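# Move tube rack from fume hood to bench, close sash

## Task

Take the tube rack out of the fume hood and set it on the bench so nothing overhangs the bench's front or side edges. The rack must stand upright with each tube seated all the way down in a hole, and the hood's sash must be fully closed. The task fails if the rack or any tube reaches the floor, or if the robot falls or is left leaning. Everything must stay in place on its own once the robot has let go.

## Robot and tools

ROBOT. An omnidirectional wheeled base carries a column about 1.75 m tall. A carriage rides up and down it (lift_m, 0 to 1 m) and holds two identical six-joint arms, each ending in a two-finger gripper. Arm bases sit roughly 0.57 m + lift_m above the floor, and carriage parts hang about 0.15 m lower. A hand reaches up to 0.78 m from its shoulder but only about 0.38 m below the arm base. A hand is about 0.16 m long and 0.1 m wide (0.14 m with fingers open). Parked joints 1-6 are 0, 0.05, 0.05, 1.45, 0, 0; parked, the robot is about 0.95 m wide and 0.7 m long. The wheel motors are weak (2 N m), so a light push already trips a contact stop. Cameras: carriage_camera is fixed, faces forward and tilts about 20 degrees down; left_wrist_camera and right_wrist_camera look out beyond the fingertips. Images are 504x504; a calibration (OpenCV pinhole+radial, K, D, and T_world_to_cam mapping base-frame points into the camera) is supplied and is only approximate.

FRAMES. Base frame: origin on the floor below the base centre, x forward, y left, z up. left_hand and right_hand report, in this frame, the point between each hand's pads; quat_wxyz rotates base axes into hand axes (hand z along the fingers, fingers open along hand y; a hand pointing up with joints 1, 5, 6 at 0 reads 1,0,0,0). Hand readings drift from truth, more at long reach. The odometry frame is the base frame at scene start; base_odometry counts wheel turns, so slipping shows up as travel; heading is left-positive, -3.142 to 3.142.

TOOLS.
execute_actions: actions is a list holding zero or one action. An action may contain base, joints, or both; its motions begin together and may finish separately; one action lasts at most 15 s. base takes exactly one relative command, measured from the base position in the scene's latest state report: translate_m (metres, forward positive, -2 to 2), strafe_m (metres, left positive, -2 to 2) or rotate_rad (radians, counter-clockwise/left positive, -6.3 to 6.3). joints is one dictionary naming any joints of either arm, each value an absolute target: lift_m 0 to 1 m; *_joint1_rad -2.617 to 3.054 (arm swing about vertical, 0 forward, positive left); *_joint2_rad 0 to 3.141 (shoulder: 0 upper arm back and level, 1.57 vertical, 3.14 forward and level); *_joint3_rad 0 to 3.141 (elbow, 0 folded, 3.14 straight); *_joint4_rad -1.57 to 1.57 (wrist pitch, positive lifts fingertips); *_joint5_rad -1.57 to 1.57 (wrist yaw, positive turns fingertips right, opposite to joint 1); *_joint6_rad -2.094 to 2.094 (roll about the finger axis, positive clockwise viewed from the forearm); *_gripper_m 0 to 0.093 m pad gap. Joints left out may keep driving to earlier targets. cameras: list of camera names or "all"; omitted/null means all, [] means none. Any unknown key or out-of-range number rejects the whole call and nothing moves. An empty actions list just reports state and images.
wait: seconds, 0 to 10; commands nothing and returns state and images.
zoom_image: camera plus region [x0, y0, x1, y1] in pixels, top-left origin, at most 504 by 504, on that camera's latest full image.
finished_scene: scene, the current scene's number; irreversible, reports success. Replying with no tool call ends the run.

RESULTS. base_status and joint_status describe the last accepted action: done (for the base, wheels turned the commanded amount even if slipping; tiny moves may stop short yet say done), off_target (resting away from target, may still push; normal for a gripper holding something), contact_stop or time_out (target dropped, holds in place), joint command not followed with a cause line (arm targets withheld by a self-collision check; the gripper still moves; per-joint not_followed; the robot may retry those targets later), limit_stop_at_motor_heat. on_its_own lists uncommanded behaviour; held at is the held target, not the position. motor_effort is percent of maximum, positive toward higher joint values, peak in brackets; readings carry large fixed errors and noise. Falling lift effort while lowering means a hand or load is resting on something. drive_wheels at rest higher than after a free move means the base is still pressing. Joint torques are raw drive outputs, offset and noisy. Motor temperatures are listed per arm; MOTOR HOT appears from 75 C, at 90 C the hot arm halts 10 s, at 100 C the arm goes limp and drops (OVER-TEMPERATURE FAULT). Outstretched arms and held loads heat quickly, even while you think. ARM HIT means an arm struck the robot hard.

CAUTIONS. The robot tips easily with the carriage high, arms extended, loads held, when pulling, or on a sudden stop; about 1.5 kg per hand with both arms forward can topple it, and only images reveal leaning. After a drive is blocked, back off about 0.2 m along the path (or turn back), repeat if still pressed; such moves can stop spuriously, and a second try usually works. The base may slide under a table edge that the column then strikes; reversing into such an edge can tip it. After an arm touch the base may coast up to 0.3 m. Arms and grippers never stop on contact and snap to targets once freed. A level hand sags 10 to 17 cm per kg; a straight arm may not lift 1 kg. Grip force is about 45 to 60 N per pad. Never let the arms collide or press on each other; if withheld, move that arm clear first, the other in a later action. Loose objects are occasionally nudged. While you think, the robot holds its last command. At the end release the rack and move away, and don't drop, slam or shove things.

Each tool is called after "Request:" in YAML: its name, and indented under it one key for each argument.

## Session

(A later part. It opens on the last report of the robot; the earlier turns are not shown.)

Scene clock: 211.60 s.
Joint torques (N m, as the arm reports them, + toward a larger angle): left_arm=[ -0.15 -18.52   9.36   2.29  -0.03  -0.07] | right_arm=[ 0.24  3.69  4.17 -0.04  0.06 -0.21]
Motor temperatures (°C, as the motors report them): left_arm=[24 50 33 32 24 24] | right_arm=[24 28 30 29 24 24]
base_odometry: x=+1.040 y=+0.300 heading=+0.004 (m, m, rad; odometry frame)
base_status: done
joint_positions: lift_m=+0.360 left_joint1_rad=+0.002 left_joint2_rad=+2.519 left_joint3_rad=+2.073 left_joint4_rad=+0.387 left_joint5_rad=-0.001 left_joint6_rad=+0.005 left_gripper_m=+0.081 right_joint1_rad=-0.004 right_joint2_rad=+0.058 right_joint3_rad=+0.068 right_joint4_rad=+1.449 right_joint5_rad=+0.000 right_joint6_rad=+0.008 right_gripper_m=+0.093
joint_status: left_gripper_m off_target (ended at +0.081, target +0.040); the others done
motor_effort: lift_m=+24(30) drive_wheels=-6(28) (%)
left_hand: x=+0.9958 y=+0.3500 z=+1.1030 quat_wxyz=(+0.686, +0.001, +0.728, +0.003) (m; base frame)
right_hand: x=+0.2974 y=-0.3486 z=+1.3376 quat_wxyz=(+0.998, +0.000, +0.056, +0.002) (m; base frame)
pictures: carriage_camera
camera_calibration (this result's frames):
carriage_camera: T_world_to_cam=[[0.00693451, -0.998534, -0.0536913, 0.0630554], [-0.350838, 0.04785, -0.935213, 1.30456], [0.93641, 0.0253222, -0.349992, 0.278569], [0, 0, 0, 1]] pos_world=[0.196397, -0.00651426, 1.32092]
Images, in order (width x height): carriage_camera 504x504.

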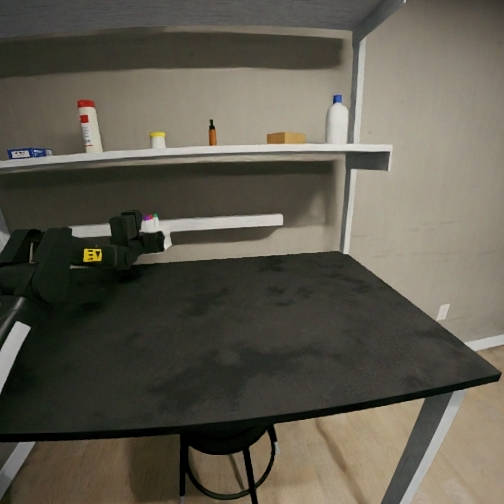

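Request:
execute_actions:
  actions:
    - {"base":{"translate_m":0.07}}
  cameras: []

Request:
execute_actions:
  actions:
    - {"joints":{"left_gripper_m":0.04,"lift_m":0.43}}
  cameras: ["carriage_camera","left_wrist_camera"]

Request:
zoom_image:
  camera: "carriage_camera"
  region: [60,140,220,270]

Scene clock: 215.30 s.
Joint torques (N m, as the arm reports them, + toward a larger angle): left_arm=[ -0.01 -18.18   9.57   2.27  -0.04  -0.06] | right_arm=[ 0.24  3.69  4.04 -0.04  0.01 -0.23]
Motor temperatures (°C, as the motors report them): left_arm=[24 53 34 33 24 24] | right_arm=[24 28 30 29 24 24]
base_odometry: x=+1.110 y=+0.300 heading=+0.005 (m, m, rad; odometry frame)
base_status: done
joint_positions: lift_m=+0.360 left_joint1_rad=+0.002 left_joint2_rad=+2.519 left_joint3_rad=+2.073 left_joint4_rad=+0.388 left_joint5_rad=-0.001 left_joint6_rad=+0.005 left_gripper_m=+0.081 right_joint1_rad=-0.004 right_joint2_rad=+0.058 right_joint3_rad=+0.068 right_joint4_rad=+1.449 right_joint5_rad=+0.000 right_joint6_rad=+0.008 right_gripper_m=+0.093
joint_status: not commanded
motor_effort: lift_m=+24(24) drive_wheels=-6(30) (%)
left_hand: x=+0.9958 y=+0.3500 z=+1.1033 quat_wxyz=(+0.686, +0.001, +0.727, +0.003) (m; base frame)
right_hand: x=+0.2974 y=-0.3486 z=+1.3376 quat_wxyz=(+0.998, +0.000, +0.056, +0.002) (m; base frame)
pictures: none
No camera images: the call's "cameras" was empty. Leave "cameras" out to get every camera's image.

Scene clock: 216.13 s.
Joint torques (N m, as the arm reports them, + toward a larger angle): left_arm=[ -0.13 -17.08   8.7    2.11  -0.02  -0.08] | right_arm=[ 0.2   3.73  4.08 -0.04  0.   -0.19]
Motor temperatures (°C, as the motors report them): left_arm=[24 53 34 33 24 24] | right_arm=[24 28 30 29 24 24]
base_odometry: x=+1.110 y=+0.300 heading=+0.005 (m, m, rad; odometry frame)
base_status: not commanded
joint_positions: lift_m=+0.430 left_joint1_rad=+0.002 left_joint2_rad=+2.502 left_joint3_rad=+2.086 left_joint4_rad=+0.399 left_joint5_rad=-0.001 left_joint6_rad=+0.005 left_gripper_m=+0.081 right_joint1_rad=-0.004 right_joint2_rad=+0.058 right_joint3_rad=+0.068 right_joint4_rad=+1.449 right_joint5_rad=+0.000 right_joint6_rad=+0.008 right_gripper_m=+0.093
joint_status: left_gripper_m off_target (ended at +0.081, target +0.040); the others done
motor_effort: lift_m=+24(29) drive_wheels=-5(6) (%)
left_hand: x=+0.9949 y=+0.3500 z=+1.1949 quat_wxyz=(+0.701, +0.001, +0.713, +0.003) (m; base frame)
right_hand: x=+0.2973 y=-0.3486 z=+1.4076 quat_wxyz=(+0.998, +0.000, +0.056, +0.002) (m; base frame)
pictures: carriage_camera, left_wrist_camera
camera_calibration (this result's frames):
carriage_camera: T_world_to_cam=[[0.00693451, -0.998534, -0.0536913, 0.0668147], [-0.350838, 0.04785, -0.935213, 1.37004], [0.93641, 0.0253222, -0.349992, 0.303074], [0, 0, 0, 1]] pos_world=[0.196397, -0.00651426, 1.39094]
left_wrist_camera: T_world_to_cam=[[-0.0854037, -0.996258, -0.013244, 0.451321], [-0.646387, 0.065517, -0.760192, 1.52116], [0.758215, -0.0563624, -0.649564, 0.170683], [0, 0, 0, 1]] pos_world=[0.892389, 0.359591, 1.27322]
Images, in order (width x height): carriage_camera 504x504, left_wrist_camera 504x504.

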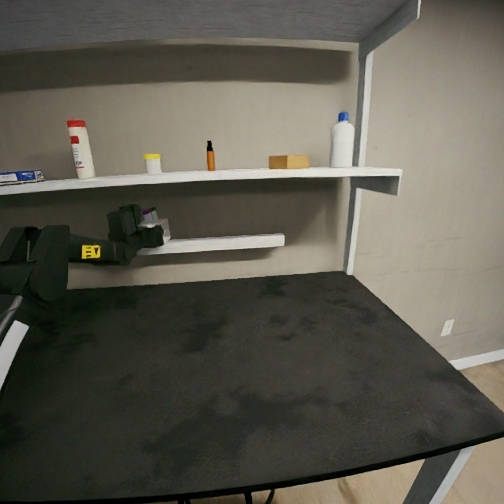

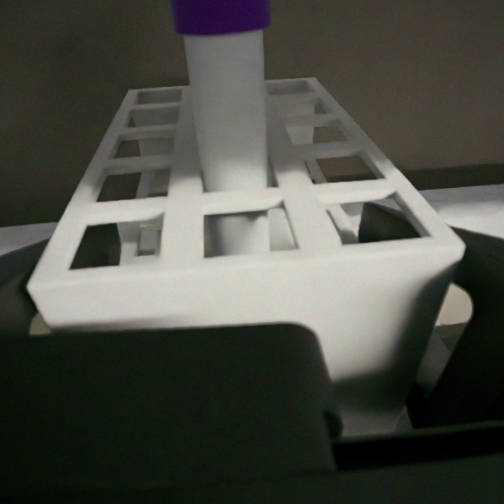

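Region (60, 140, 220, 270) of carriage_camera's 504x504 image, scaled by 3.150, with more detail than that image has; it fills the top 410 rows of this view, and the rest is white.

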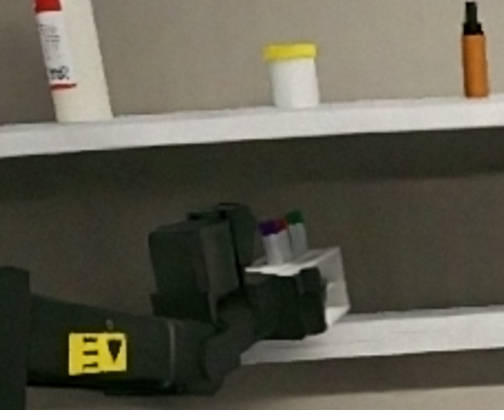

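Request:
execute_actions:
  actions:
    - {"base":{"translate_m":-0.1},"joints":{"left_gripper_m":0.04,"lift_m":0.26}}
  cameras: []

Request:
execute_actions:
  actions:
    - {"joints":{"left_gripper_m":0.04,"lift_m":0.2}}
  cameras: ["carriage_camera"]

Scene clock: 220.00 s.
Joint torques (N m, as the arm reports them, + toward a larger angle): left_arm=[ -0.23 -17.79   8.54   2.19   0.02  -0.12] | right_arm=[ 0.28  3.69  4.08 -0.02  0.02 -0.22]
Motor temperatures (°C, as the motors report them): left_arm=[24 55 35 34 24 24] | right_arm=[24 28 30 29 24 24]
base_odometry: x=+1.010 y=+0.300 heading=+0.005 (m, m, rad; odometry frame)
base_status: done
joint_positions: lift_m=+0.260 left_joint1_rad=+0.002 left_joint2_rad=+2.513 left_joint3_rad=+2.086 left_joint4_rad=+0.393 left_joint5_rad=-0.001 left_joint6_rad=+0.005 left_gripper_m=+0.081 right_joint1_rad=-0.004 right_joint2_rad=+0.058 right_joint3_rad=+0.068 right_joint4_rad=+1.451 right_joint5_rad=+0.000 right_joint6_rad=+0.008 right_gripper_m=+0.093
joint_status: left_gripper_m off_target (ended at +0.081, target +0.040); the others done
motor_effort: lift_m=+22(23) drive_wheels=-6(26) (%)
left_hand: x=+0.9961 y=+0.3500 z=+1.0158 quat_wxyz=(+0.695, +0.001, +0.719, +0.003) (m; base frame)
right_hand: x=+0.2969 y=-0.3486 z=+1.2378 quat_wxyz=(+0.998, +0.000, +0.055, +0.002) (m; base frame)
pictures: none
No camera images: the call's "cameras" was empty. Leave "cameras" out to get every camera's image.

Scene clock: 220.77 s.
Joint torques (N m, as the arm reports them, + toward a larger angle): left_arm=[ -0.09 -17.09   8.22   1.8   -0.03  -0.14] | right_arm=[ 0.37  3.52  4.16 -0.07  0.02 -0.21]
Motor temperatures (°C, as the motors report them): left_arm=[24 55 35 34 24 24] | right_arm=[24 28 30 29 24 24]
base_odometry: x=+1.010 y=+0.300 heading=+0.005 (m, m, rad; odometry frame)
base_status: not commanded
joint_positions: lift_m=+0.200 left_joint1_rad=+0.002 left_joint2_rad=+2.503 left_joint3_rad=+2.090 left_joint4_rad=+0.437 left_joint5_rad=-0.001 left_joint6_rad=+0.010 left_gripper_m=+0.081 right_joint1_rad=-0.004 right_joint2_rad=+0.058 right_joint3_rad=+0.068 right_joint4_rad=+1.451 right_joint5_rad=+0.000 right_joint6_rad=+0.008 right_gripper_m=+0.093
joint_status: left_gripper_m off_target (ended at +0.081, target +0.040); the others done
motor_effort: lift_m=+21(21) drive_wheels=-6(7) (%)
left_hand: x=+0.9952 y=+0.3500 z=+0.9762 quat_wxyz=(+0.716, +0.003, +0.698, +0.005) (m; base frame)
right_hand: x=+0.2969 y=-0.3486 z=+1.1779 quat_wxyz=(+0.998, +0.000, +0.055, +0.002) (m; base frame)
pictures: carriage_camera
camera_calibration (this result's frames):
carriage_camera: T_world_to_cam=[[0.00693451, -0.998534, -0.0536913, 0.0544802], [-0.350838, 0.04785, -0.935213, 1.15519], [0.93641, 0.0253222, -0.349992, 0.22267], [0, 0, 0, 1]] pos_world=[0.196397, -0.00651426, 1.16121]
Images, in order (width x height): carriage_camera 504x504.

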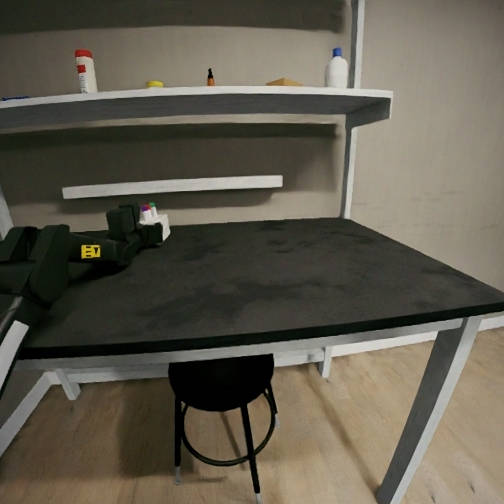

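Request:
execute_actions:
  actions:
    - {"base":{"translate_m":-0.22},"joints":{"left_gripper_m":0.04,"lift_m":0.23}}
  cameras: []

Request:
execute_actions:
  actions:
    - {"joints":{"left_gripper_m":0.04,"lift_m":0.195}}
  cameras: []

Request:
execute_actions:
  actions:
    - {"joints":{"left_gripper_m":0.093}}
  cameras: []

Request:
execute_actions:
  actions:
    - {"base":{"translate_m":-0.12}}
  cameras: []

Request:
execute_actions:
  actions:
    - {"joints":{"lift_m":0.68,"left_gripper_m":0.0,"left_joint2_rad":2.4,"left_joint3_rad":2.0,"left_joint4_rad":-1.17}}
  cameras: []

Request:
execute_actions:
  actions:
    - {"base":{"translate_m":0.38},"joints":{"lift_m":0.6}}
  cameras: ["carriage_camera","left_wrist_camera"]

Scene clock: 227.30 s.
Joint torques (N m, as the arm reports them, + toward a larger angle): left_arm=[ -0.08 -17.18   8.13   2.12   0.01  -0.11] | right_arm=[ 0.38  3.64  4.2  -0.04  0.   -0.18]
Motor temperatures (°C, as the motors report them): left_arm=[24 57 35 34 24 24] | right_arm=[24 28 30 29 24 24]
base_odometry: x=+0.790 y=+0.299 heading=+0.006 (m, m, rad; odometry frame)
base_status: done
joint_positions: lift_m=+0.230 left_joint1_rad=+0.002 left_joint2_rad=+2.504 left_joint3_rad=+2.090 left_joint4_rad=+0.401 left_joint5_rad=-0.001 left_joint6_rad=+0.006 left_gripper_m=+0.081 right_joint1_rad=-0.004 right_joint2_rad=+0.058 right_joint3_rad=+0.068 right_joint4_rad=+1.449 right_joint5_rad=+0.000 right_joint6_rad=+0.008 right_gripper_m=+0.093
joint_status: left_gripper_m off_target (ended at +0.081, target +0.040); the others done
motor_effort: lift_m=+24(29) drive_wheels=-6(32) (%)
left_hand: x=+0.9953 y=+0.3500 z=+0.9961 quat_wxyz=(+0.703, +0.001, +0.711, +0.003) (m; base frame)
right_hand: x=+0.2973 y=-0.3486 z=+1.2075 quat_wxyz=(+0.998, +0.000, +0.056, +0.002) (m; base frame)
pictures: none
No camera images: the call's "cameras" was empty. Leave "cameras" out to get every camera's image.

Scene clock: 227.97 s.
Joint torques (N m, as the arm reports them, + toward a larger angle): left_arm=[ -0.12 -16.74   8.25   1.75  -0.03  -0.13] | right_arm=[ 0.29  3.75  4.12  0.    0.01 -0.19]
Motor temperatures (°C, as the motors report them): left_arm=[24 57 35 34 24 24] | right_arm=[24 28 30 29 24 24]
base_odometry: x=+0.790 y=+0.299 heading=+0.006 (m, m, rad; odometry frame)
base_status: not commanded
joint_positions: lift_m=+0.195 left_joint1_rad=+0.002 left_joint2_rad=+2.498 left_joint3_rad=+2.090 left_joint4_rad=+0.440 left_joint5_rad=+0.000 left_joint6_rad=+0.011 left_gripper_m=+0.081 right_joint1_rad=-0.004 right_joint2_rad=+0.058 right_joint3_rad=+0.068 right_joint4_rad=+1.449 right_joint5_rad=+0.000 right_joint6_rad=+0.008 right_gripper_m=+0.093
joint_status: left_gripper_m off_target (ended at +0.081, target +0.040); the others done
motor_effort: lift_m=+21(21) drive_wheels=-4(6) (%)
left_hand: x=+0.9946 y=+0.3499 z=+0.9752 quat_wxyz=(+0.719, +0.003, +0.695, +0.005) (m; base frame)
right_hand: x=+0.2972 y=-0.3486 z=+1.1729 quat_wxyz=(+0.998, +0.000, +0.056, +0.002) (m; base frame)
pictures: none
No camera images: the call's "cameras" was empty. Leave "cameras" out to get every camera's image.

Scene clock: 228.57 s.
Joint torques (N m, as the arm reports them, + toward a larger angle): left_arm=[  0.01 -16.64   8.33   1.84  -0.02  -0.09] | right_arm=[ 0.29  3.68  4.13 -0.06  0.01 -0.18]
Motor temperatures (°C, as the motors report them): left_arm=[24 58 35 34 24 24] | right_arm=[24 28 30 29 24 24]
base_odometry: x=+0.790 y=+0.299 heading=+0.006 (m, m, rad; odometry frame)
base_status: not commanded
joint_positions: lift_m=+0.195 left_joint1_rad=+0.002 left_joint2_rad=+2.498 left_joint3_rad=+2.090 left_joint4_rad=+0.434 left_joint5_rad=+0.000 left_joint6_rad=+0.007 left_gripper_m=+0.093 right_joint1_rad=-0.004 right_joint2_rad=+0.058 right_joint3_rad=+0.068 right_joint4_rad=+1.449 right_joint5_rad=+0.000 right_joint6_rad=+0.008 right_gripper_m=+0.093
joint_status: all done
motor_effort: lift_m=+21(21) drive_wheels=-4(4) (%)
left_hand: x=+0.9946 y=+0.3499 z=+0.9737 quat_wxyz=(+0.716, +0.002, +0.698, +0.003) (m; base frame)
right_hand: x=+0.2972 y=-0.3486 z=+1.1729 quat_wxyz=(+0.998, +0.000, +0.056, +0.002) (m; base frame)
pictures: none
No camera images: the call's "cameras" was empty. Leave "cameras" out to get every camera's image.

Scene clock: 230.23 s.
Joint torques (N m, as the arm reports them, + toward a larger angle): left_arm=[ -0.16 -16.57   8.14   1.91  -0.04  -0.1 ] | right_arm=[ 0.23  3.65  4.   -0.04  0.01 -0.23]
Motor temperatures (°C, as the motors report them): left_arm=[24 58 36 34 24 24] | right_arm=[24 28 30 29 24 24]
base_odometry: x=+0.670 y=+0.298 heading=+0.006 (m, m, rad; odometry frame)
base_status: done
joint_positions: lift_m=+0.195 left_joint1_rad=+0.002 left_joint2_rad=+2.498 left_joint3_rad=+2.090 left_joint4_rad=+0.430 left_joint5_rad=+0.000 left_joint6_rad=+0.007 left_gripper_m=+0.093 right_joint1_rad=-0.004 right_joint2_rad=+0.058 right_joint3_rad=+0.068 right_joint4_rad=+1.449 right_joint5_rad=+0.000 right_joint6_rad=+0.008 right_gripper_m=+0.093
joint_status: not commanded
motor_effort: lift_m=+21(21) drive_wheels=-6(32) (%)
left_hand: x=+0.9946 y=+0.3499 z=+0.9726 quat_wxyz=(+0.715, +0.002, +0.699, +0.003) (m; base frame)
right_hand: x=+0.2973 y=-0.3486 z=+1.1729 quat_wxyz=(+0.998, +0.000, +0.056, +0.002) (m; base frame)
pictures: none
No camera images: the call's "cameras" was empty. Leave "cameras" out to get every camera's image.

Scene clock: 232.70 s.
Joint torques (N m, as the arm reports them, + toward a larger angle): left_arm=[  0.   -14.23   5.55   0.43  -0.03  -0.12] | right_arm=[ 0.32  3.53  3.95 -0.05 -0.01 -0.21]
Motor temperatures (°C, as the motors report them): left_arm=[24 58 35 34 24 24] | right_arm=[24 28 30 29 24 24]
base_odometry: x=+0.670 y=+0.298 heading=+0.006 (m, m, rad; odometry frame)
base_status: not commanded
joint_positions: lift_m=+0.680 left_joint1_rad=+0.002 left_joint2_rad=+2.395 left_joint3_rad=+2.009 left_joint4_rad=-1.161 left_joint5_rad=+0.000 left_joint6_rad=+0.006 left_gripper_m=+0.001 right_joint1_rad=-0.004 right_joint2_rad=+0.058 right_joint3_rad=+0.068 right_joint4_rad=+1.449 right_joint5_rad=+0.000 right_joint6_rad=+0.008 right_gripper_m=+0.093
joint_status: all done
motor_effort: lift_m=+24(30) drive_wheels=-4(6) (%)
left_hand: x=+0.7383 y=+0.3494 z=+1.2326 quat_wxyz=(+0.012, +0.002, +1.000, +0.000) (m; base frame)
right_hand: x=+0.2973 y=-0.3486 z=+1.6576 quat_wxyz=(+0.998, +0.000, +0.056, +0.002) (m; base frame)
pictures: none
No camera images: the call's "cameras" was empty. Leave "cameras" out to get every camera's image.

Scene clock: 235.53 s.
Joint torques (N m, as the arm reports them, + toward a larger angle): left_arm=[ -0.08 -14.58   5.47   0.46  -0.05  -0.11] | right_arm=[ 0.16  3.64  4.    0.    0.01 -0.23]
Motor temperatures (°C, as the motors report them): left_arm=[24 58 35 33 24 24] | right_arm=[24 28 30 29 24 24]
base_odometry: x=+1.050 y=+0.301 heading=+0.007 (m, m, rad; odometry frame)
base_status: done
joint_positions: lift_m=+0.600 left_joint1_rad=+0.001 left_joint2_rad=+2.401 left_joint3_rad=+2.009 left_joint4_rad=-1.166 left_joint5_rad=+0.000 left_joint6_rad=+0.006 left_gripper_m=+0.001 right_joint1_rad=-0.004 right_joint2_rad=+0.058 right_joint3_rad=+0.068 right_joint4_rad=+1.448 right_joint5_rad=+0.000 right_joint6_rad=+0.008 right_gripper_m=+0.093
joint_status: all done
motor_effort: lift_m=+21(21) drive_wheels=-4(48) (%)
left_hand: x=+0.7363 y=+0.3492 z=+1.1501 quat_wxyz=(+0.007, +0.003, +1.000, +0.000) (m; base frame)
right_hand: x=+0.2976 y=-0.3486 z=+1.5778 quat_wxyz=(+0.998, +0.000, +0.057, +0.002) (m; base frame)
pictures: carriage_camera, left_wrist_camera
camera_calibration (this result's frames):
carriage_camera: T_world_to_cam=[[0.00693451, -0.998534, -0.0536913, 0.0759541], [-0.350838, 0.04785, -0.935213, 1.52923], [0.93641, 0.0253222, -0.349992, 0.36265], [0, 0, 0, 1]] pos_world=[0.196397, -0.00651426, 1.56116]
left_wrist_camera: T_world_to_cam=[[-0.015581, -0.996041, 0.0875163, 0.260499], [-0.779264, 0.066939, 0.623111, -0.173576], [-0.626503, -0.0584895, -0.777222, 1.50474], [0, 0, 0, 1]] pos_world=[0.811522, 0.359098, 1.25488]
Images, in order (width x height): carriage_camera 504x504, left_wrist_camera 504x504.

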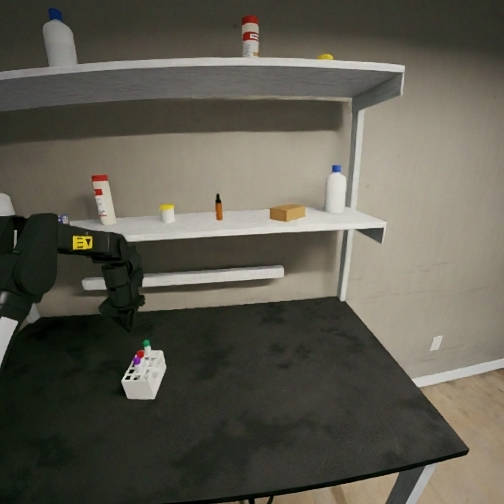

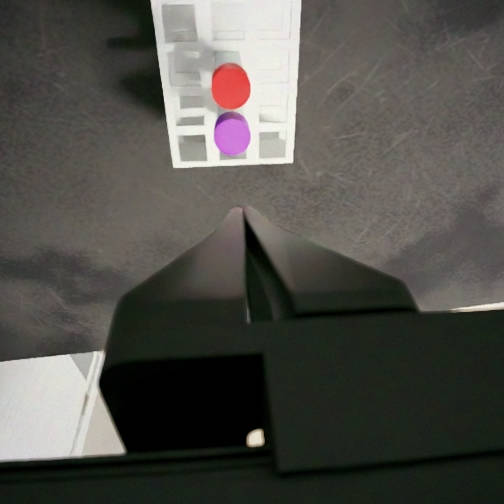

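Request:
execute_actions:
  actions:
    - {"base":{"translate_m":0.06}}
  cameras: ["left_wrist_camera"]

Scene clock: 238.70 s.
Joint torques (N m, as the arm reports them, + toward a larger angle): left_arm=[ -0.16 -14.7    5.85   0.54  -0.03  -0.11] | right_arm=[ 0.25  3.53  4.13 -0.05  0.02 -0.22]
Motor temperatures (°C, as the motors report them): left_arm=[24 58 35 32 24 24] | right_arm=[24 27 30 29 24 24]
base_odometry: x=+1.110 y=+0.301 heading=+0.007 (m, m, rad; odometry frame)
base_status: done
joint_positions: lift_m=+0.600 left_joint1_rad=+0.001 left_joint2_rad=+2.401 left_joint3_rad=+2.002 left_joint4_rad=-1.185 left_joint5_rad=+0.000 left_joint6_rad=+0.006 left_gripper_m=+0.001 right_joint1_rad=-0.004 right_joint2_rad=+0.058 right_joint3_rad=+0.068 right_joint4_rad=+1.448 right_joint5_rad=+0.000 right_joint6_rad=+0.008 right_gripper_m=+0.093
joint_status: not commanded
motor_effort: lift_m=+21(22) drive_wheels=-5(30) (%)
left_hand: x=+0.7296 y=+0.3492 z=+1.1482 quat_wxyz=(-0.007, +0.003, +1.000, +0.000) (m; base frame)
right_hand: x=+0.2975 y=-0.3486 z=+1.5778 quat_wxyz=(+0.998, +0.000, +0.056, +0.002) (m; base frame)
pictures: left_wrist_camera
camera_calibration (this result's frames):
left_wrist_camera: T_world_to_cam=[[-0.0132718, -0.996038, 0.0879335, 0.258377], [-0.762594, 0.0669629, 0.643402, -0.213178], [-0.646741, -0.0585185, -0.760461, 1.49463], [0, 0, 0, 1]] pos_world=[0.807501, 0.359092, 1.25105]
Images, in order (width x height): left_wrist_camera 504x504.

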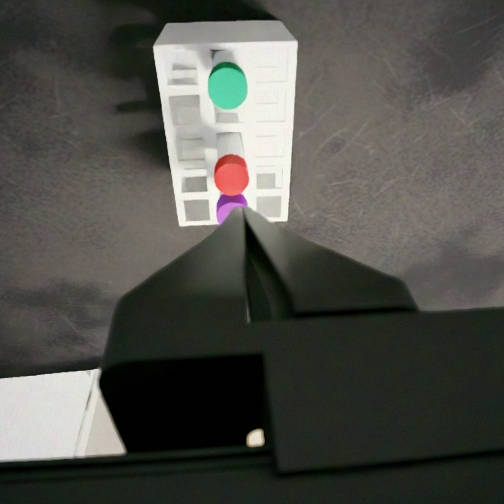

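Request:
execute_actions:
  actions:
    - {"base":{"translate_m":0.025},"joints":{"left_joint1_rad":0.012}}
  cameras: []

Request:
execute_actions:
  actions:
    - {"joints":{"lift_m":0.53}}
  cameras: ["carriage_camera","left_wrist_camera"]

Request:
zoom_image:
  camera: "carriage_camera"
  region: [80,280,220,400]

Scene clock: 244.13 s.
Joint torques (N m, as the arm reports them, + toward a larger angle): left_arm=[  0.7  -14.69   5.89   0.54  -0.07  -0.09] | right_arm=[ 0.21  3.74  4.16 -0.01  0.01 -0.19]
Motor temperatures (°C, as the motors report them): left_arm=[24 59 35 32 24 24] | right_arm=[24 27 30 29 24 24]
base_odometry: x=+1.135 y=+0.302 heading=+0.008 (m, m, rad; odometry frame)
base_status: done
joint_positions: lift_m=+0.600 left_joint1_rad=+0.001 left_joint2_rad=+2.401 left_joint3_rad=+2.002 left_joint4_rad=-1.188 left_joint5_rad=+0.000 left_joint6_rad=+0.006 left_gripper_m=+0.001 right_joint1_rad=-0.004 right_joint2_rad=+0.058 right_joint3_rad=+0.068 right_joint4_rad=+1.449 right_joint5_rad=+0.000 right_joint6_rad=+0.008 right_gripper_m=+0.093
joint_status: all done
motor_effort: lift_m=+22(22) drive_wheels=+5(31) (%)
left_hand: x=+0.7288 y=+0.3492 z=+1.1483 quat_wxyz=(-0.008, +0.003, +1.000, +0.000) (m; base frame)
right_hand: x=+0.2974 y=-0.3486 z=+1.5778 quat_wxyz=(+0.998, +0.000, +0.056, +0.002) (m; base frame)
pictures: none
No camera images: the call's "cameras" was empty. Leave "cameras" out to get every camera's image.

Scene clock: 244.93 s.
Joint torques (N m, as the arm reports them, + toward a larger angle): left_arm=[  0.72 -15.09   5.9    0.5   -0.05  -0.08] | right_arm=[ 0.19  3.6   4.12 -0.03  0.03 -0.2 ]
Motor temperatures (°C, as the motors report them): left_arm=[24 59 35 31 24 24] | right_arm=[24 27 30 29 24 24]
base_odometry: x=+1.135 y=+0.302 heading=+0.008 (m, m, rad; odometry frame)
base_status: not commanded
joint_positions: lift_m=+0.530 left_joint1_rad=+0.001 left_joint2_rad=+2.404 left_joint3_rad=+2.002 left_joint4_rad=-1.179 left_joint5_rad=+0.000 left_joint6_rad=+0.006 left_gripper_m=+0.001 right_joint1_rad=-0.004 right_joint2_rad=+0.058 right_joint3_rad=+0.068 right_joint4_rad=+1.449 right_joint5_rad=+0.000 right_joint6_rad=+0.008 right_gripper_m=+0.093
joint_status: all done
motor_effort: lift_m=+22(22) drive_wheels=+4(5) (%)
left_hand: x=+0.7307 y=+0.3492 z=+1.0767 quat_wxyz=(-0.005, +0.003, +1.000, +0.000) (m; base frame)
right_hand: x=+0.2973 y=-0.3486 z=+1.5077 quat_wxyz=(+0.998, +0.000, +0.056, +0.002) (m; base frame)
pictures: carriage_camera, left_wrist_camera
camera_calibration (this result's frames):
carriage_camera: T_world_to_cam=[[0.00693451, -0.998534, -0.0536913, 0.0721924], [-0.350838, 0.04785, -0.935213, 1.46371], [0.93641, 0.0253222, -0.349992, 0.338129], [0, 0, 0, 1]] pos_world=[0.196397, -0.00651426, 1.4911]
left_wrist_camera: T_world_to_cam=[[-0.0135065, -0.996038, 0.0878939, 0.264903], [-0.764309, 0.0669604, 0.641364, -0.162808], [-0.644708, -0.0585156, -0.762186, 1.44129], [0, 0, 0, 1]] pos_world=[0.808355, 0.359093, 1.17967]
Images, in order (width x height): carriage_camera 504x504, left_wrist_camera 504x504.

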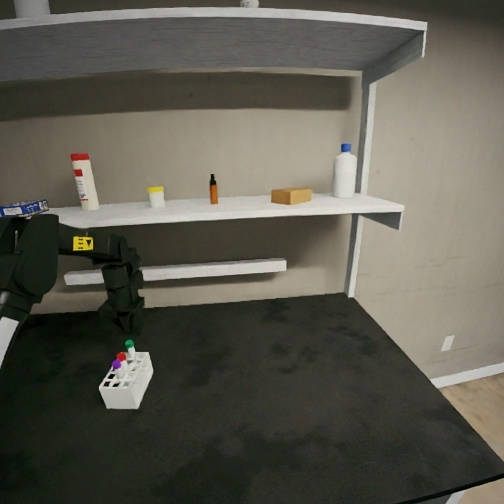

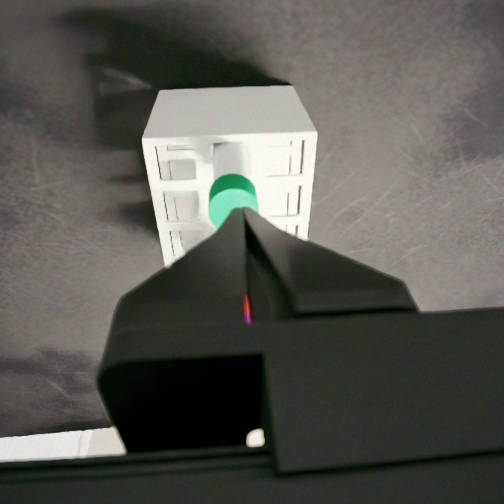

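Region (80, 280, 220, 400) of carriage_camera's 504x504 image, scaled by 3.600, with more detail than that image has; it fills the top 432 rows of this view, and the rest is white.

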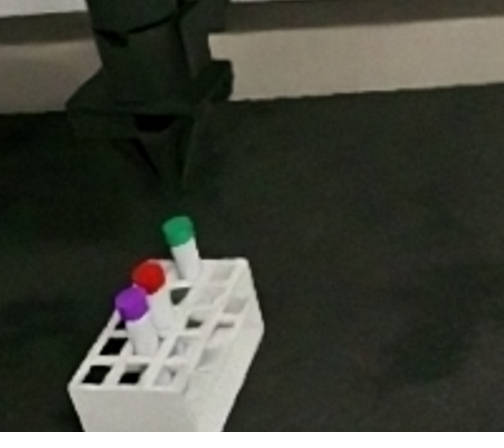

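Request:
execute_actions:
  actions:
    - {"joints":{"lift_m":0.5}}
  cameras: ["carriage_camera","left_wrist_camera"]

Request:
zoom_image:
  camera: "carriage_camera"
  region: [80,270,220,390]

Scene clock: 247.27 s.
Joint torques (N m, as the arm reports them, + toward a larger angle): left_arm=[  0.58 -13.76   5.72   0.52  -0.05  -0.1 ] | right_arm=[ 0.27  3.72  4.19 -0.08  0.01 -0.21]
Motor temperatures (°C, as the motors report them): left_arm=[24 59 35 31 24 24] | right_arm=[24 27 30 29 24 24]
base_odometry: x=+1.135 y=+0.302 heading=+0.008 (m, m, rad; odometry frame)
base_status: not commanded
joint_positions: lift_m=+0.500 left_joint1_rad=+0.003 left_joint2_rad=+2.390 left_joint3_rad=+2.004 left_joint4_rad=-1.173 left_joint5_rad=+0.000 left_joint6_rad=+0.006 left_gripper_m=+0.001 right_joint1_rad=-0.004 right_joint2_rad=+0.058 right_joint3_rad=+0.068 right_joint4_rad=+1.449 right_joint5_rad=+0.000 right_joint6_rad=+0.008 right_gripper_m=+0.093
joint_status: all done
motor_effort: lift_m=+21(22) drive_wheels=-2(6) (%)
left_hand: x=+0.7342 y=+0.3498 z=+1.0536 quat_wxyz=(+0.006, +0.002, +1.000, +0.000) (m; base frame)
right_hand: x=+0.2973 y=-0.3486 z=+1.4779 quat_wxyz=(+0.998, +0.000, +0.056, +0.002) (m; base frame)
pictures: carriage_camera, left_wrist_camera
camera_calibration (this result's frames):
carriage_camera: T_world_to_cam=[[0.00693451, -0.998534, -0.0536913, 0.070588], [-0.350838, 0.04785, -0.935213, 1.43576], [0.93641, 0.0253222, -0.349992, 0.32767], [0, 0, 0, 1]] pos_world=[0.196397, -0.00651426, 1.46122]
left_wrist_camera: T_world_to_cam=[[-0.0143409, -0.996058, 0.0875357, 0.268512], [-0.778626, 0.066049, 0.624002, -0.116205], [-0.627324, -0.0592088, -0.776504, 1.4286], [0, 0, 0, 1]] pos_world=[0.809565, 0.359714, 1.15832]
Images, in order (width x height): carriage_camera 504x504, left_wrist_camera 504x504.

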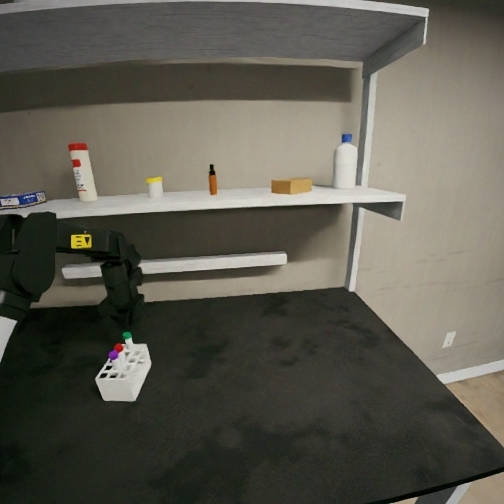

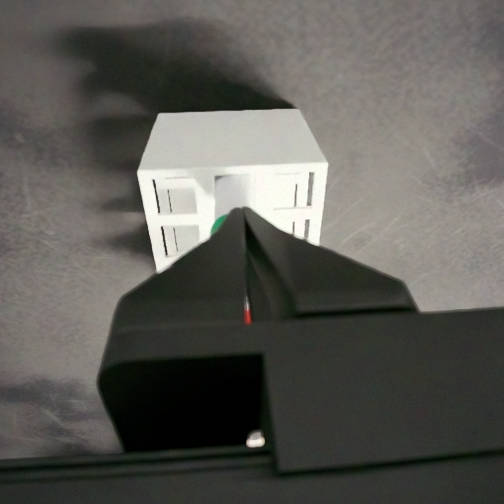

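Region (80, 270, 220, 390) of carriage_camera's 504x504 image, scaled by 3.600, with more detail than that image has; it fills the top 432 rows of this view, and the rest is white.

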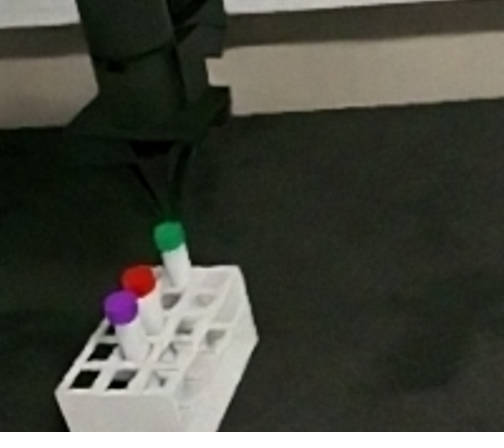

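Request:
execute_actions:
  actions:
    - {"joints":{"lift_m":0.53,"left_joint1_rad":0.022}}
  cameras: []

Request:
execute_actions:
  actions:
    - {"base":{"translate_m":-0.012}}
  cameras: []

Request:
execute_actions:
  actions:
    - {"joints":{"lift_m":0.48}}
  cameras: ["carriage_camera","left_wrist_camera"]

Request:
zoom_image:
  camera: "carriage_camera"
  region: [80,260,220,380]

Scene clock: 249.77 s.
Joint torques (N m, as the arm reports them, + toward a larger angle): left_arm=[  0.41 -14.2    5.88   0.51  -0.02  -0.12] | right_arm=[ 0.3   3.69  4.09 -0.03  0.02 -0.2 ]
Motor temperatures (°C, as the motors report them): left_arm=[24 59 35 31 24 24] | right_arm=[24 27 30 29 24 24]
base_odometry: x=+1.135 y=+0.302 heading=+0.008 (m, m, rad; odometry frame)
base_status: not commanded
joint_positions: lift_m=+0.530 left_joint1_rad=+0.016 left_joint2_rad=+2.395 left_joint3_rad=+2.004 left_joint4_rad=-1.172 left_joint5_rad=+0.000 left_joint6_rad=+0.006 left_gripper_m=+0.001 right_joint1_rad=-0.004 right_joint2_rad=+0.058 right_joint3_rad=+0.068 right_joint4_rad=+1.449 right_joint5_rad=+0.000 right_joint6_rad=+0.008 right_gripper_m=+0.093
joint_status: all done
motor_effort: lift_m=+24(29) drive_wheels=-1(3) (%)
left_hand: x=+0.7338 y=+0.3558 z=+1.0809 quat_wxyz=(+0.004, -0.005, +1.000, +0.000) (m; base frame)
right_hand: x=+0.2973 y=-0.3486 z=+1.5076 quat_wxyz=(+0.998, +0.000, +0.056, +0.002) (m; base frame)
pictures: none
No camera images: the call's "cameras" was empty. Leave "cameras" out to get every camera's image.

Scene clock: 250.57 s.
Joint torques (N m, as the arm reports them, + toward a larger angle): left_arm=[  0.5  -14.32   5.77   0.45  -0.04  -0.09] | right_arm=[ 0.22  3.69  4.16 -0.04  0.05 -0.22]
Motor temperatures (°C, as the motors report them): left_arm=[24 59 35 31 24 24] | right_arm=[24 27 30 29 24 24]
base_odometry: x=+1.123 y=+0.302 heading=+0.008 (m, m, rad; odometry frame)
base_status: done
joint_positions: lift_m=+0.530 left_joint1_rad=+0.016 left_joint2_rad=+2.395 left_joint3_rad=+2.004 left_joint4_rad=-1.172 left_joint5_rad=+0.000 left_joint6_rad=+0.006 left_gripper_m=+0.001 right_joint1_rad=-0.004 right_joint2_rad=+0.058 right_joint3_rad=+0.068 right_joint4_rad=+1.451 right_joint5_rad=+0.000 right_joint6_rad=+0.008 right_gripper_m=+0.093
joint_status: not commanded
motor_effort: lift_m=+24(24) drive_wheels=+5(27) (%)
left_hand: x=+0.7338 y=+0.3558 z=+1.0809 quat_wxyz=(+0.004, -0.005, +1.000, +0.000) (m; base frame)
right_hand: x=+0.2969 y=-0.3486 z=+1.5076 quat_wxyz=(+0.998, +0.000, +0.055, +0.002) (m; base frame)
pictures: none
No camera images: the call's "cameras" was empty. Leave "cameras" out to get every camera's image.

Scene clock: 251.30 s.
Joint torques (N m, as the arm reports them, + toward a larger angle): left_arm=[  0.29 -11.03   5.22   0.62   0.04  -0.1 ] | right_arm=[ 0.18  3.65  4.05 -0.06  0.01 -0.19]
Motor temperatures (°C, as the motors report them): left_arm=[24 58 35 31 24 24] | right_arm=[24 27 30 29 24 24]
base_odometry: x=+1.123 y=+0.302 heading=+0.008 (m, m, rad; odometry frame)
base_status: not commanded
joint_positions: lift_m=+0.480 left_joint1_rad=+0.017 left_joint2_rad=+2.355 left_joint3_rad=+2.013 left_joint4_rad=-1.175 left_joint5_rad=-0.007 left_joint6_rad=+0.006 left_gripper_m=+0.001 right_joint1_rad=-0.004 right_joint2_rad=+0.057 right_joint3_rad=+0.068 right_joint4_rad=+1.450 right_joint5_rad=+0.000 right_joint6_rad=+0.008 right_gripper_m=+0.093
joint_status: all done
motor_effort: lift_m=+19(20) drive_wheels=+4(3) (%)
left_hand: x=+0.7394 y=+0.3578 z=+1.0519 quat_wxyz=(+0.027, -0.006, +1.000, +0.004) (m; base frame)
right_hand: x=+0.2968 y=-0.3486 z=+1.4581 quat_wxyz=(+0.998, +0.000, +0.055, +0.002) (m; base frame)
pictures: carriage_camera, left_wrist_camera
camera_calibration (this result's frames):
carriage_camera: T_world_to_cam=[[0.00693451, -0.998534, -0.0536913, 0.0695225], [-0.350838, 0.04785, -0.935213, 1.41721], [0.93641, 0.0253222, -0.349992, 0.320725], [0, 0, 0, 1]] pos_world=[0.196397, -0.00651426, 1.44137]
left_wrist_camera: T_world_to_cam=[[-0.00277882, -0.996826, 0.0795589, 0.276897], [-0.804958, 0.0494345, 0.591269, -0.0518255], [-0.593326, -0.0623985, -0.80254, 1.43441], [0, 0, 0, 1]] pos_world=[0.810123, 0.368085, 1.15978]
Images, in order (width x height): carriage_camera 504x504, left_wrist_camera 504x504.

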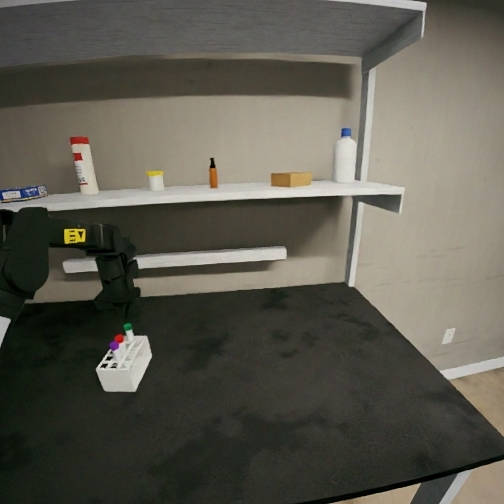

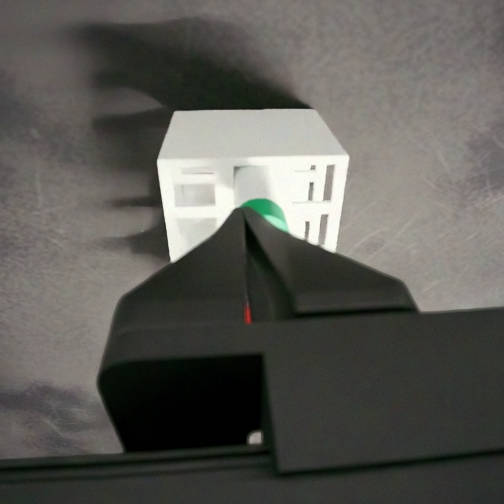

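Region (80, 260, 220, 380) of carriage_camera's 504x504 image, scaled by 3.600, with more detail than that image has; it fills the top 432 rows of this view, and the rest is white.

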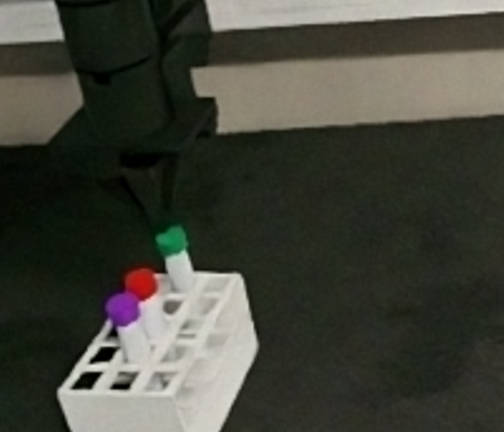

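Request:
execute_actions:
  actions:
    - {"joints":{"lift_m":0.52}}
  cameras: []

Request:
execute_actions:
  actions:
    - {"base":{"strafe_m":-0.006}}
  cameras: []

Request:
execute_actions:
  actions:
    - {"joints":{"lift_m":0.47}}
  cameras: ["carriage_camera","left_wrist_camera"]

Request:
zoom_image:
  camera: "carriage_camera"
  region: [80,260,220,380]

Scene clock: 253.97 s.
Joint torques (N m, as the arm reports them, + toward a larger angle): left_arm=[  0.36 -14.11   5.18   0.48  -0.02  -0.11] | right_arm=[ 0.19  3.86  4.13 -0.04  0.03 -0.25]
Motor temperatures (°C, as the motors report them): left_arm=[24 58 35 31 24 24] | right_arm=[24 27 30 28 24 24]
base_odometry: x=+1.123 y=+0.302 heading=+0.008 (m, m, rad; odometry frame)
base_status: not commanded
joint_positions: lift_m=+0.520 left_joint1_rad=+0.017 left_joint2_rad=+2.395 left_joint3_rad=+2.013 left_joint4_rad=-1.174 left_joint5_rad=-0.005 left_joint6_rad=+0.006 left_gripper_m=+0.001 right_joint1_rad=-0.004 right_joint2_rad=+0.057 right_joint3_rad=+0.068 right_joint4_rad=+1.449 right_joint5_rad=+0.000 right_joint6_rad=+0.008 right_gripper_m=+0.093
joint_status: all done
motor_effort: lift_m=+23(29) drive_wheels=+3(4) (%)
left_hand: x=+0.7361 y=+0.3574 z=+1.0732 quat_wxyz=(+0.007, -0.005, +1.000, +0.003) (m; base frame)
right_hand: x=+0.2969 y=-0.3486 z=+1.4976 quat_wxyz=(+0.998, +0.000, +0.055, +0.002) (m; base frame)
pictures: none
No camera images: the call's "cameras" was empty. Leave "cameras" out to get every camera's image.

Scene clock: 254.57 s.
Joint torques (N m, as the arm reports them, + toward a larger angle): left_arm=[  0.22 -14.2    5.05   0.48   0.    -0.08] | right_arm=[ 0.28  3.74  3.86 -0.04 -0.01 -0.23]
Motor temperatures (°C, as the motors report them): left_arm=[24 58 35 31 24 24] | right_arm=[24 27 30 28 24 24]
base_odometry: x=+1.123 y=+0.296 heading=+0.008 (m, m, rad; odometry frame)
base_status: done
joint_positions: lift_m=+0.520 left_joint1_rad=+0.019 left_joint2_rad=+2.395 left_joint3_rad=+2.013 left_joint4_rad=-1.174 left_joint5_rad=-0.003 left_joint6_rad=+0.006 left_gripper_m=+0.001 right_joint1_rad=-0.004 right_joint2_rad=+0.057 right_joint3_rad=+0.068 right_joint4_rad=+1.450 right_joint5_rad=+0.000 right_joint6_rad=+0.008 right_gripper_m=+0.093
joint_status: not commanded
motor_effort: lift_m=+23(23) drive_wheels=+7(14) (%)
left_hand: x=+0.7360 y=+0.3581 z=+1.0732 quat_wxyz=(+0.007, -0.007, +1.000, +0.002) (m; base frame)
right_hand: x=+0.2969 y=-0.3486 z=+1.4976 quat_wxyz=(+0.998, +0.000, +0.055, +0.002) (m; base frame)
pictures: none
No camera images: the call's "cameras" was empty. Leave "cameras" out to get every camera's image.

Scene clock: 255.30 s.
Joint torques (N m, as the arm reports them, + toward a larger angle): left_arm=[ 0.1  -9.59  4.68  0.61  0.06 -0.07] | right_arm=[ 0.21  3.75  4.05 -0.05  0.03 -0.23]
Motor temperatures (°C, as the motors report them): left_arm=[24 58 35 31 24 24] | right_arm=[24 27 30 28 24 24]
base_odometry: x=+1.123 y=+0.296 heading=+0.008 (m, m, rad; odometry frame)
base_status: not commanded
joint_positions: lift_m=+0.470 left_joint1_rad=+0.021 left_joint2_rad=+2.339 left_joint3_rad=+2.021 left_joint4_rad=-1.171 left_joint5_rad=-0.005 left_joint6_rad=+0.006 left_gripper_m=+0.001 right_joint1_rad=-0.004 right_joint2_rad=+0.057 right_joint3_rad=+0.068 right_joint4_rad=+1.450 right_joint5_rad=+0.000 right_joint6_rad=+0.008 right_gripper_m=+0.093
joint_status: all done
motor_effort: lift_m=+19(20) drive_wheels=+5(4) (%)
left_hand: x=+0.7439 y=+0.3593 z=+1.0513 quat_wxyz=(+0.041, -0.008, +0.999, +0.003) (m; base frame)
right_hand: x=+0.2969 y=-0.3486 z=+1.4481 quat_wxyz=(+0.998, +0.000, +0.055, +0.002) (m; base frame)
pictures: carriage_camera, left_wrist_camera
camera_calibration (this result's frames):
carriage_camera: T_world_to_cam=[[0.00693451, -0.998534, -0.0536913, 0.0689874], [-0.350838, 0.04785, -0.935213, 1.40789], [0.93641, 0.0253222, -0.349992, 0.317237], [0, 0, 0, 1]] pos_world=[0.196397, -0.00651426, 1.43141]
left_wrist_camera: T_world_to_cam=[[-0.00105664, -0.996692, 0.0812646, 0.275325], [-0.82176, 0.0471728, 0.567878, -0.0100274], [-0.569833, -0.0661799, -0.819091, 1.43798], [0, 0, 0, 1]] pos_world=[0.811462, 0.370053, 1.16116]
Images, in order (width x height): carriage_camera 504x504, left_wrist_camera 504x504.

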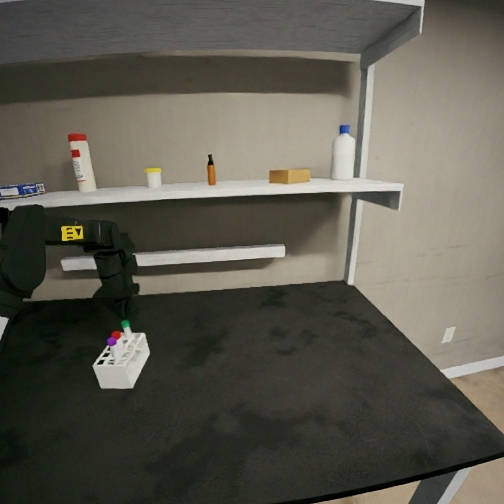

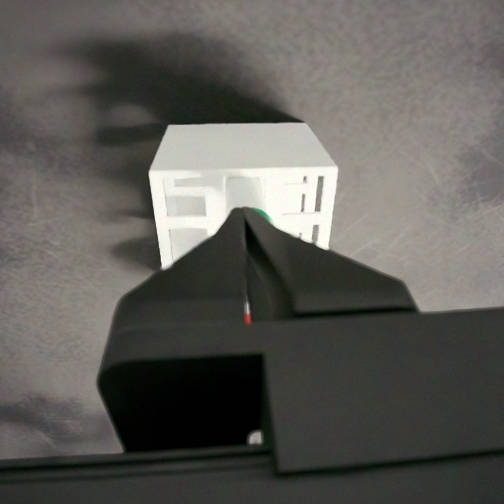

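Region (80, 260, 220, 380) of carriage_camera's 504x504 image, scaled by 3.600, with more detail than that image has; it fills the top 432 rows of this view, and the rest is white.

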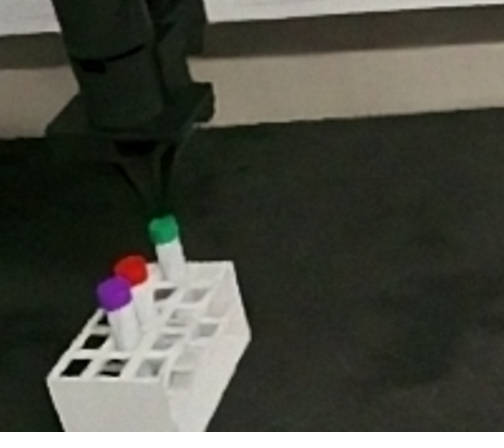

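Request:
execute_actions:
  actions:
    - {"base":{"translate_m":-0.01},"joints":{"lift_m":0.445}}
  cameras: ["carriage_camera"]

Request:
zoom_image:
  camera: "carriage_camera"
  region: [80,250,220,370]

Scene clock: 257.67 s.
Joint torques (N m, as the arm reports them, + toward a larger angle): left_arm=[ 0.04 -6.94  3.39  0.46 -0.01 -0.09] | right_arm=[ 0.33  3.65  4.11 -0.07  0.02 -0.2 ]
Motor temperatures (°C, as the motors report them): left_arm=[24 57 34 30 24 24] | right_arm=[24 27 30 28 24 24]
base_odometry: x=+1.113 y=+0.296 heading=+0.008 (m, m, rad; odometry frame)
base_status: done
joint_positions: lift_m=+0.445 left_joint1_rad=+0.021 left_joint2_rad=+2.303 left_joint3_rad=+2.044 left_joint4_rad=-1.132 left_joint5_rad=-0.003 left_joint6_rad=+0.006 left_gripper_m=+0.001 right_joint1_rad=-0.004 right_joint2_rad=+0.057 right_joint3_rad=+0.068 right_joint4_rad=+1.451 right_joint5_rad=+0.000 right_joint6_rad=+0.008 right_gripper_m=+0.093
joint_status: all done
motor_effort: lift_m=+18(19) drive_wheels=+6(23) (%)
left_hand: x=+0.7616 y=+0.3593 z=+1.0507 quat_wxyz=(+0.090, -0.008, +0.996, +0.003) (m; base frame)
right_hand: x=+0.2967 y=-0.3486 z=+1.4232 quat_wxyz=(+0.998, +0.000, +0.055, +0.002) (m; base frame)
pictures: carriage_camera
camera_calibration (this result's frames):
carriage_camera: T_world_to_cam=[[0.00693451, -0.998534, -0.0536913, 0.0676498], [-0.350838, 0.04785, -0.935213, 1.38459], [0.93641, 0.0253222, -0.349992, 0.308517], [0, 0, 0, 1]] pos_world=[0.196397, -0.00651426, 1.40649]
Images, in order (width x height): carriage_camera 504x504.

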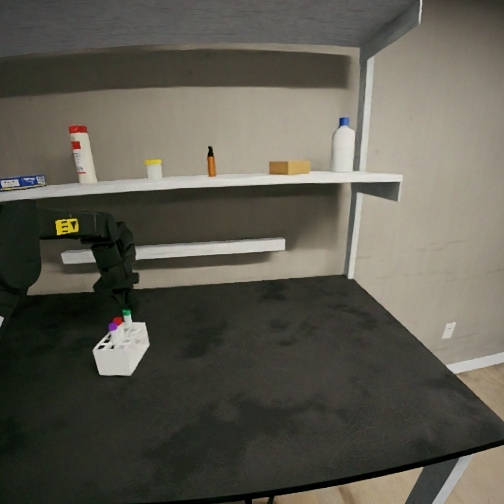

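Region (80, 250, 220, 370) of carriage_camera's 504x504 image, scaled by 3.600, with more detail than that image has; it fills the top 432 rows of this view, and the rest is white.

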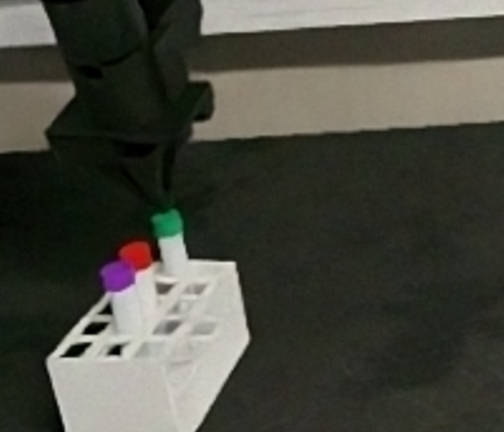

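Request:
execute_actions:
  actions:
    - {"base":{"translate_m":-0.03},"joints":{"lift_m":0.42}}
  cameras: ["carriage_camera"]

Request:
zoom_image:
  camera: "carriage_camera"
  region: [80,250,220,370]

Scene clock: 260.23 s.
Joint torques (N m, as the arm reports them, + toward a larger angle): left_arm=[ 0.06 -6.04  2.11 -0.41 -0.04 -0.11] | right_arm=[ 0.17  3.76  4.02 -0.1  -0.02 -0.22]
Motor temperatures (°C, as the motors report them): left_arm=[24 55 34 30 24 24] | right_arm=[24 27 30 28 24 24]
base_odometry: x=+1.087 y=+0.296 heading=+0.009 (m, m, rad; odometry frame)
base_status: translate_m contact_stop (by the wheels' count: -0.026 of -0.030)
joint_positions: lift_m=+0.420 left_joint1_rad=+0.021 left_joint2_rad=+2.289 left_joint3_rad=+2.067 left_joint4_rad=-0.993 left_joint5_rad=+0.000 left_joint6_rad=+0.006 left_gripper_m=+0.001 right_joint1_rad=-0.004 right_joint2_rad=+0.057 right_joint3_rad=+0.068 right_joint4_rad=+1.452 right_joint5_rad=+0.000 right_joint6_rad=+0.008 right_gripper_m=+0.093
joint_status: all done
motor_effort: lift_m=+19(20) drive_wheels=+1(23) (%)
left_hand: x=+0.8004 y=+0.3597 z=+1.0490 quat_wxyz=(+0.177, -0.007, +0.984, +0.002) (m; base frame)
right_hand: x=+0.2963 y=-0.3486 z=+1.3982 quat_wxyz=(+0.999, +0.000, +0.054, +0.002) (m; base frame)
pictures: carriage_camera
camera_calibration (this result's frames):
carriage_camera: T_world_to_cam=[[0.00693451, -0.998534, -0.0536913, 0.0663042], [-0.350838, 0.04785, -0.935213, 1.36115], [0.93641, 0.0253222, -0.349992, 0.299746], [0, 0, 0, 1]] pos_world=[0.196397, -0.00651426, 1.38143]
Images, in order (width x height): carriage_camera 504x504.

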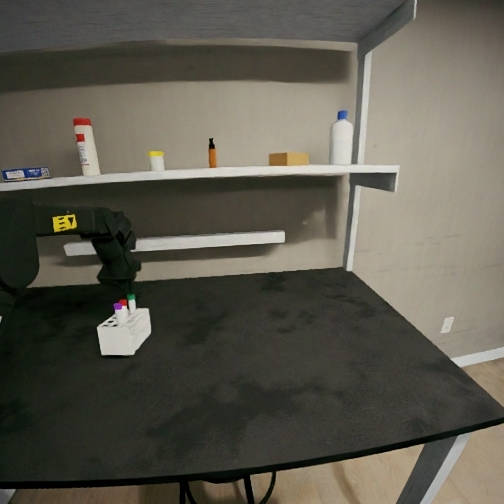

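Region (80, 250, 220, 370) of carriage_camera's 504x504 image, scaled by 3.600, with more detail than that image has; it fills the top 432 rows of this view, and the rest is white.

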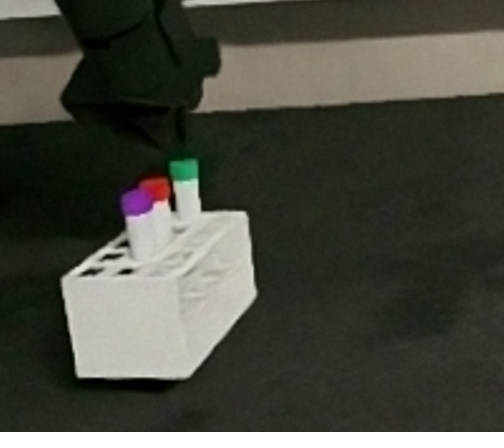

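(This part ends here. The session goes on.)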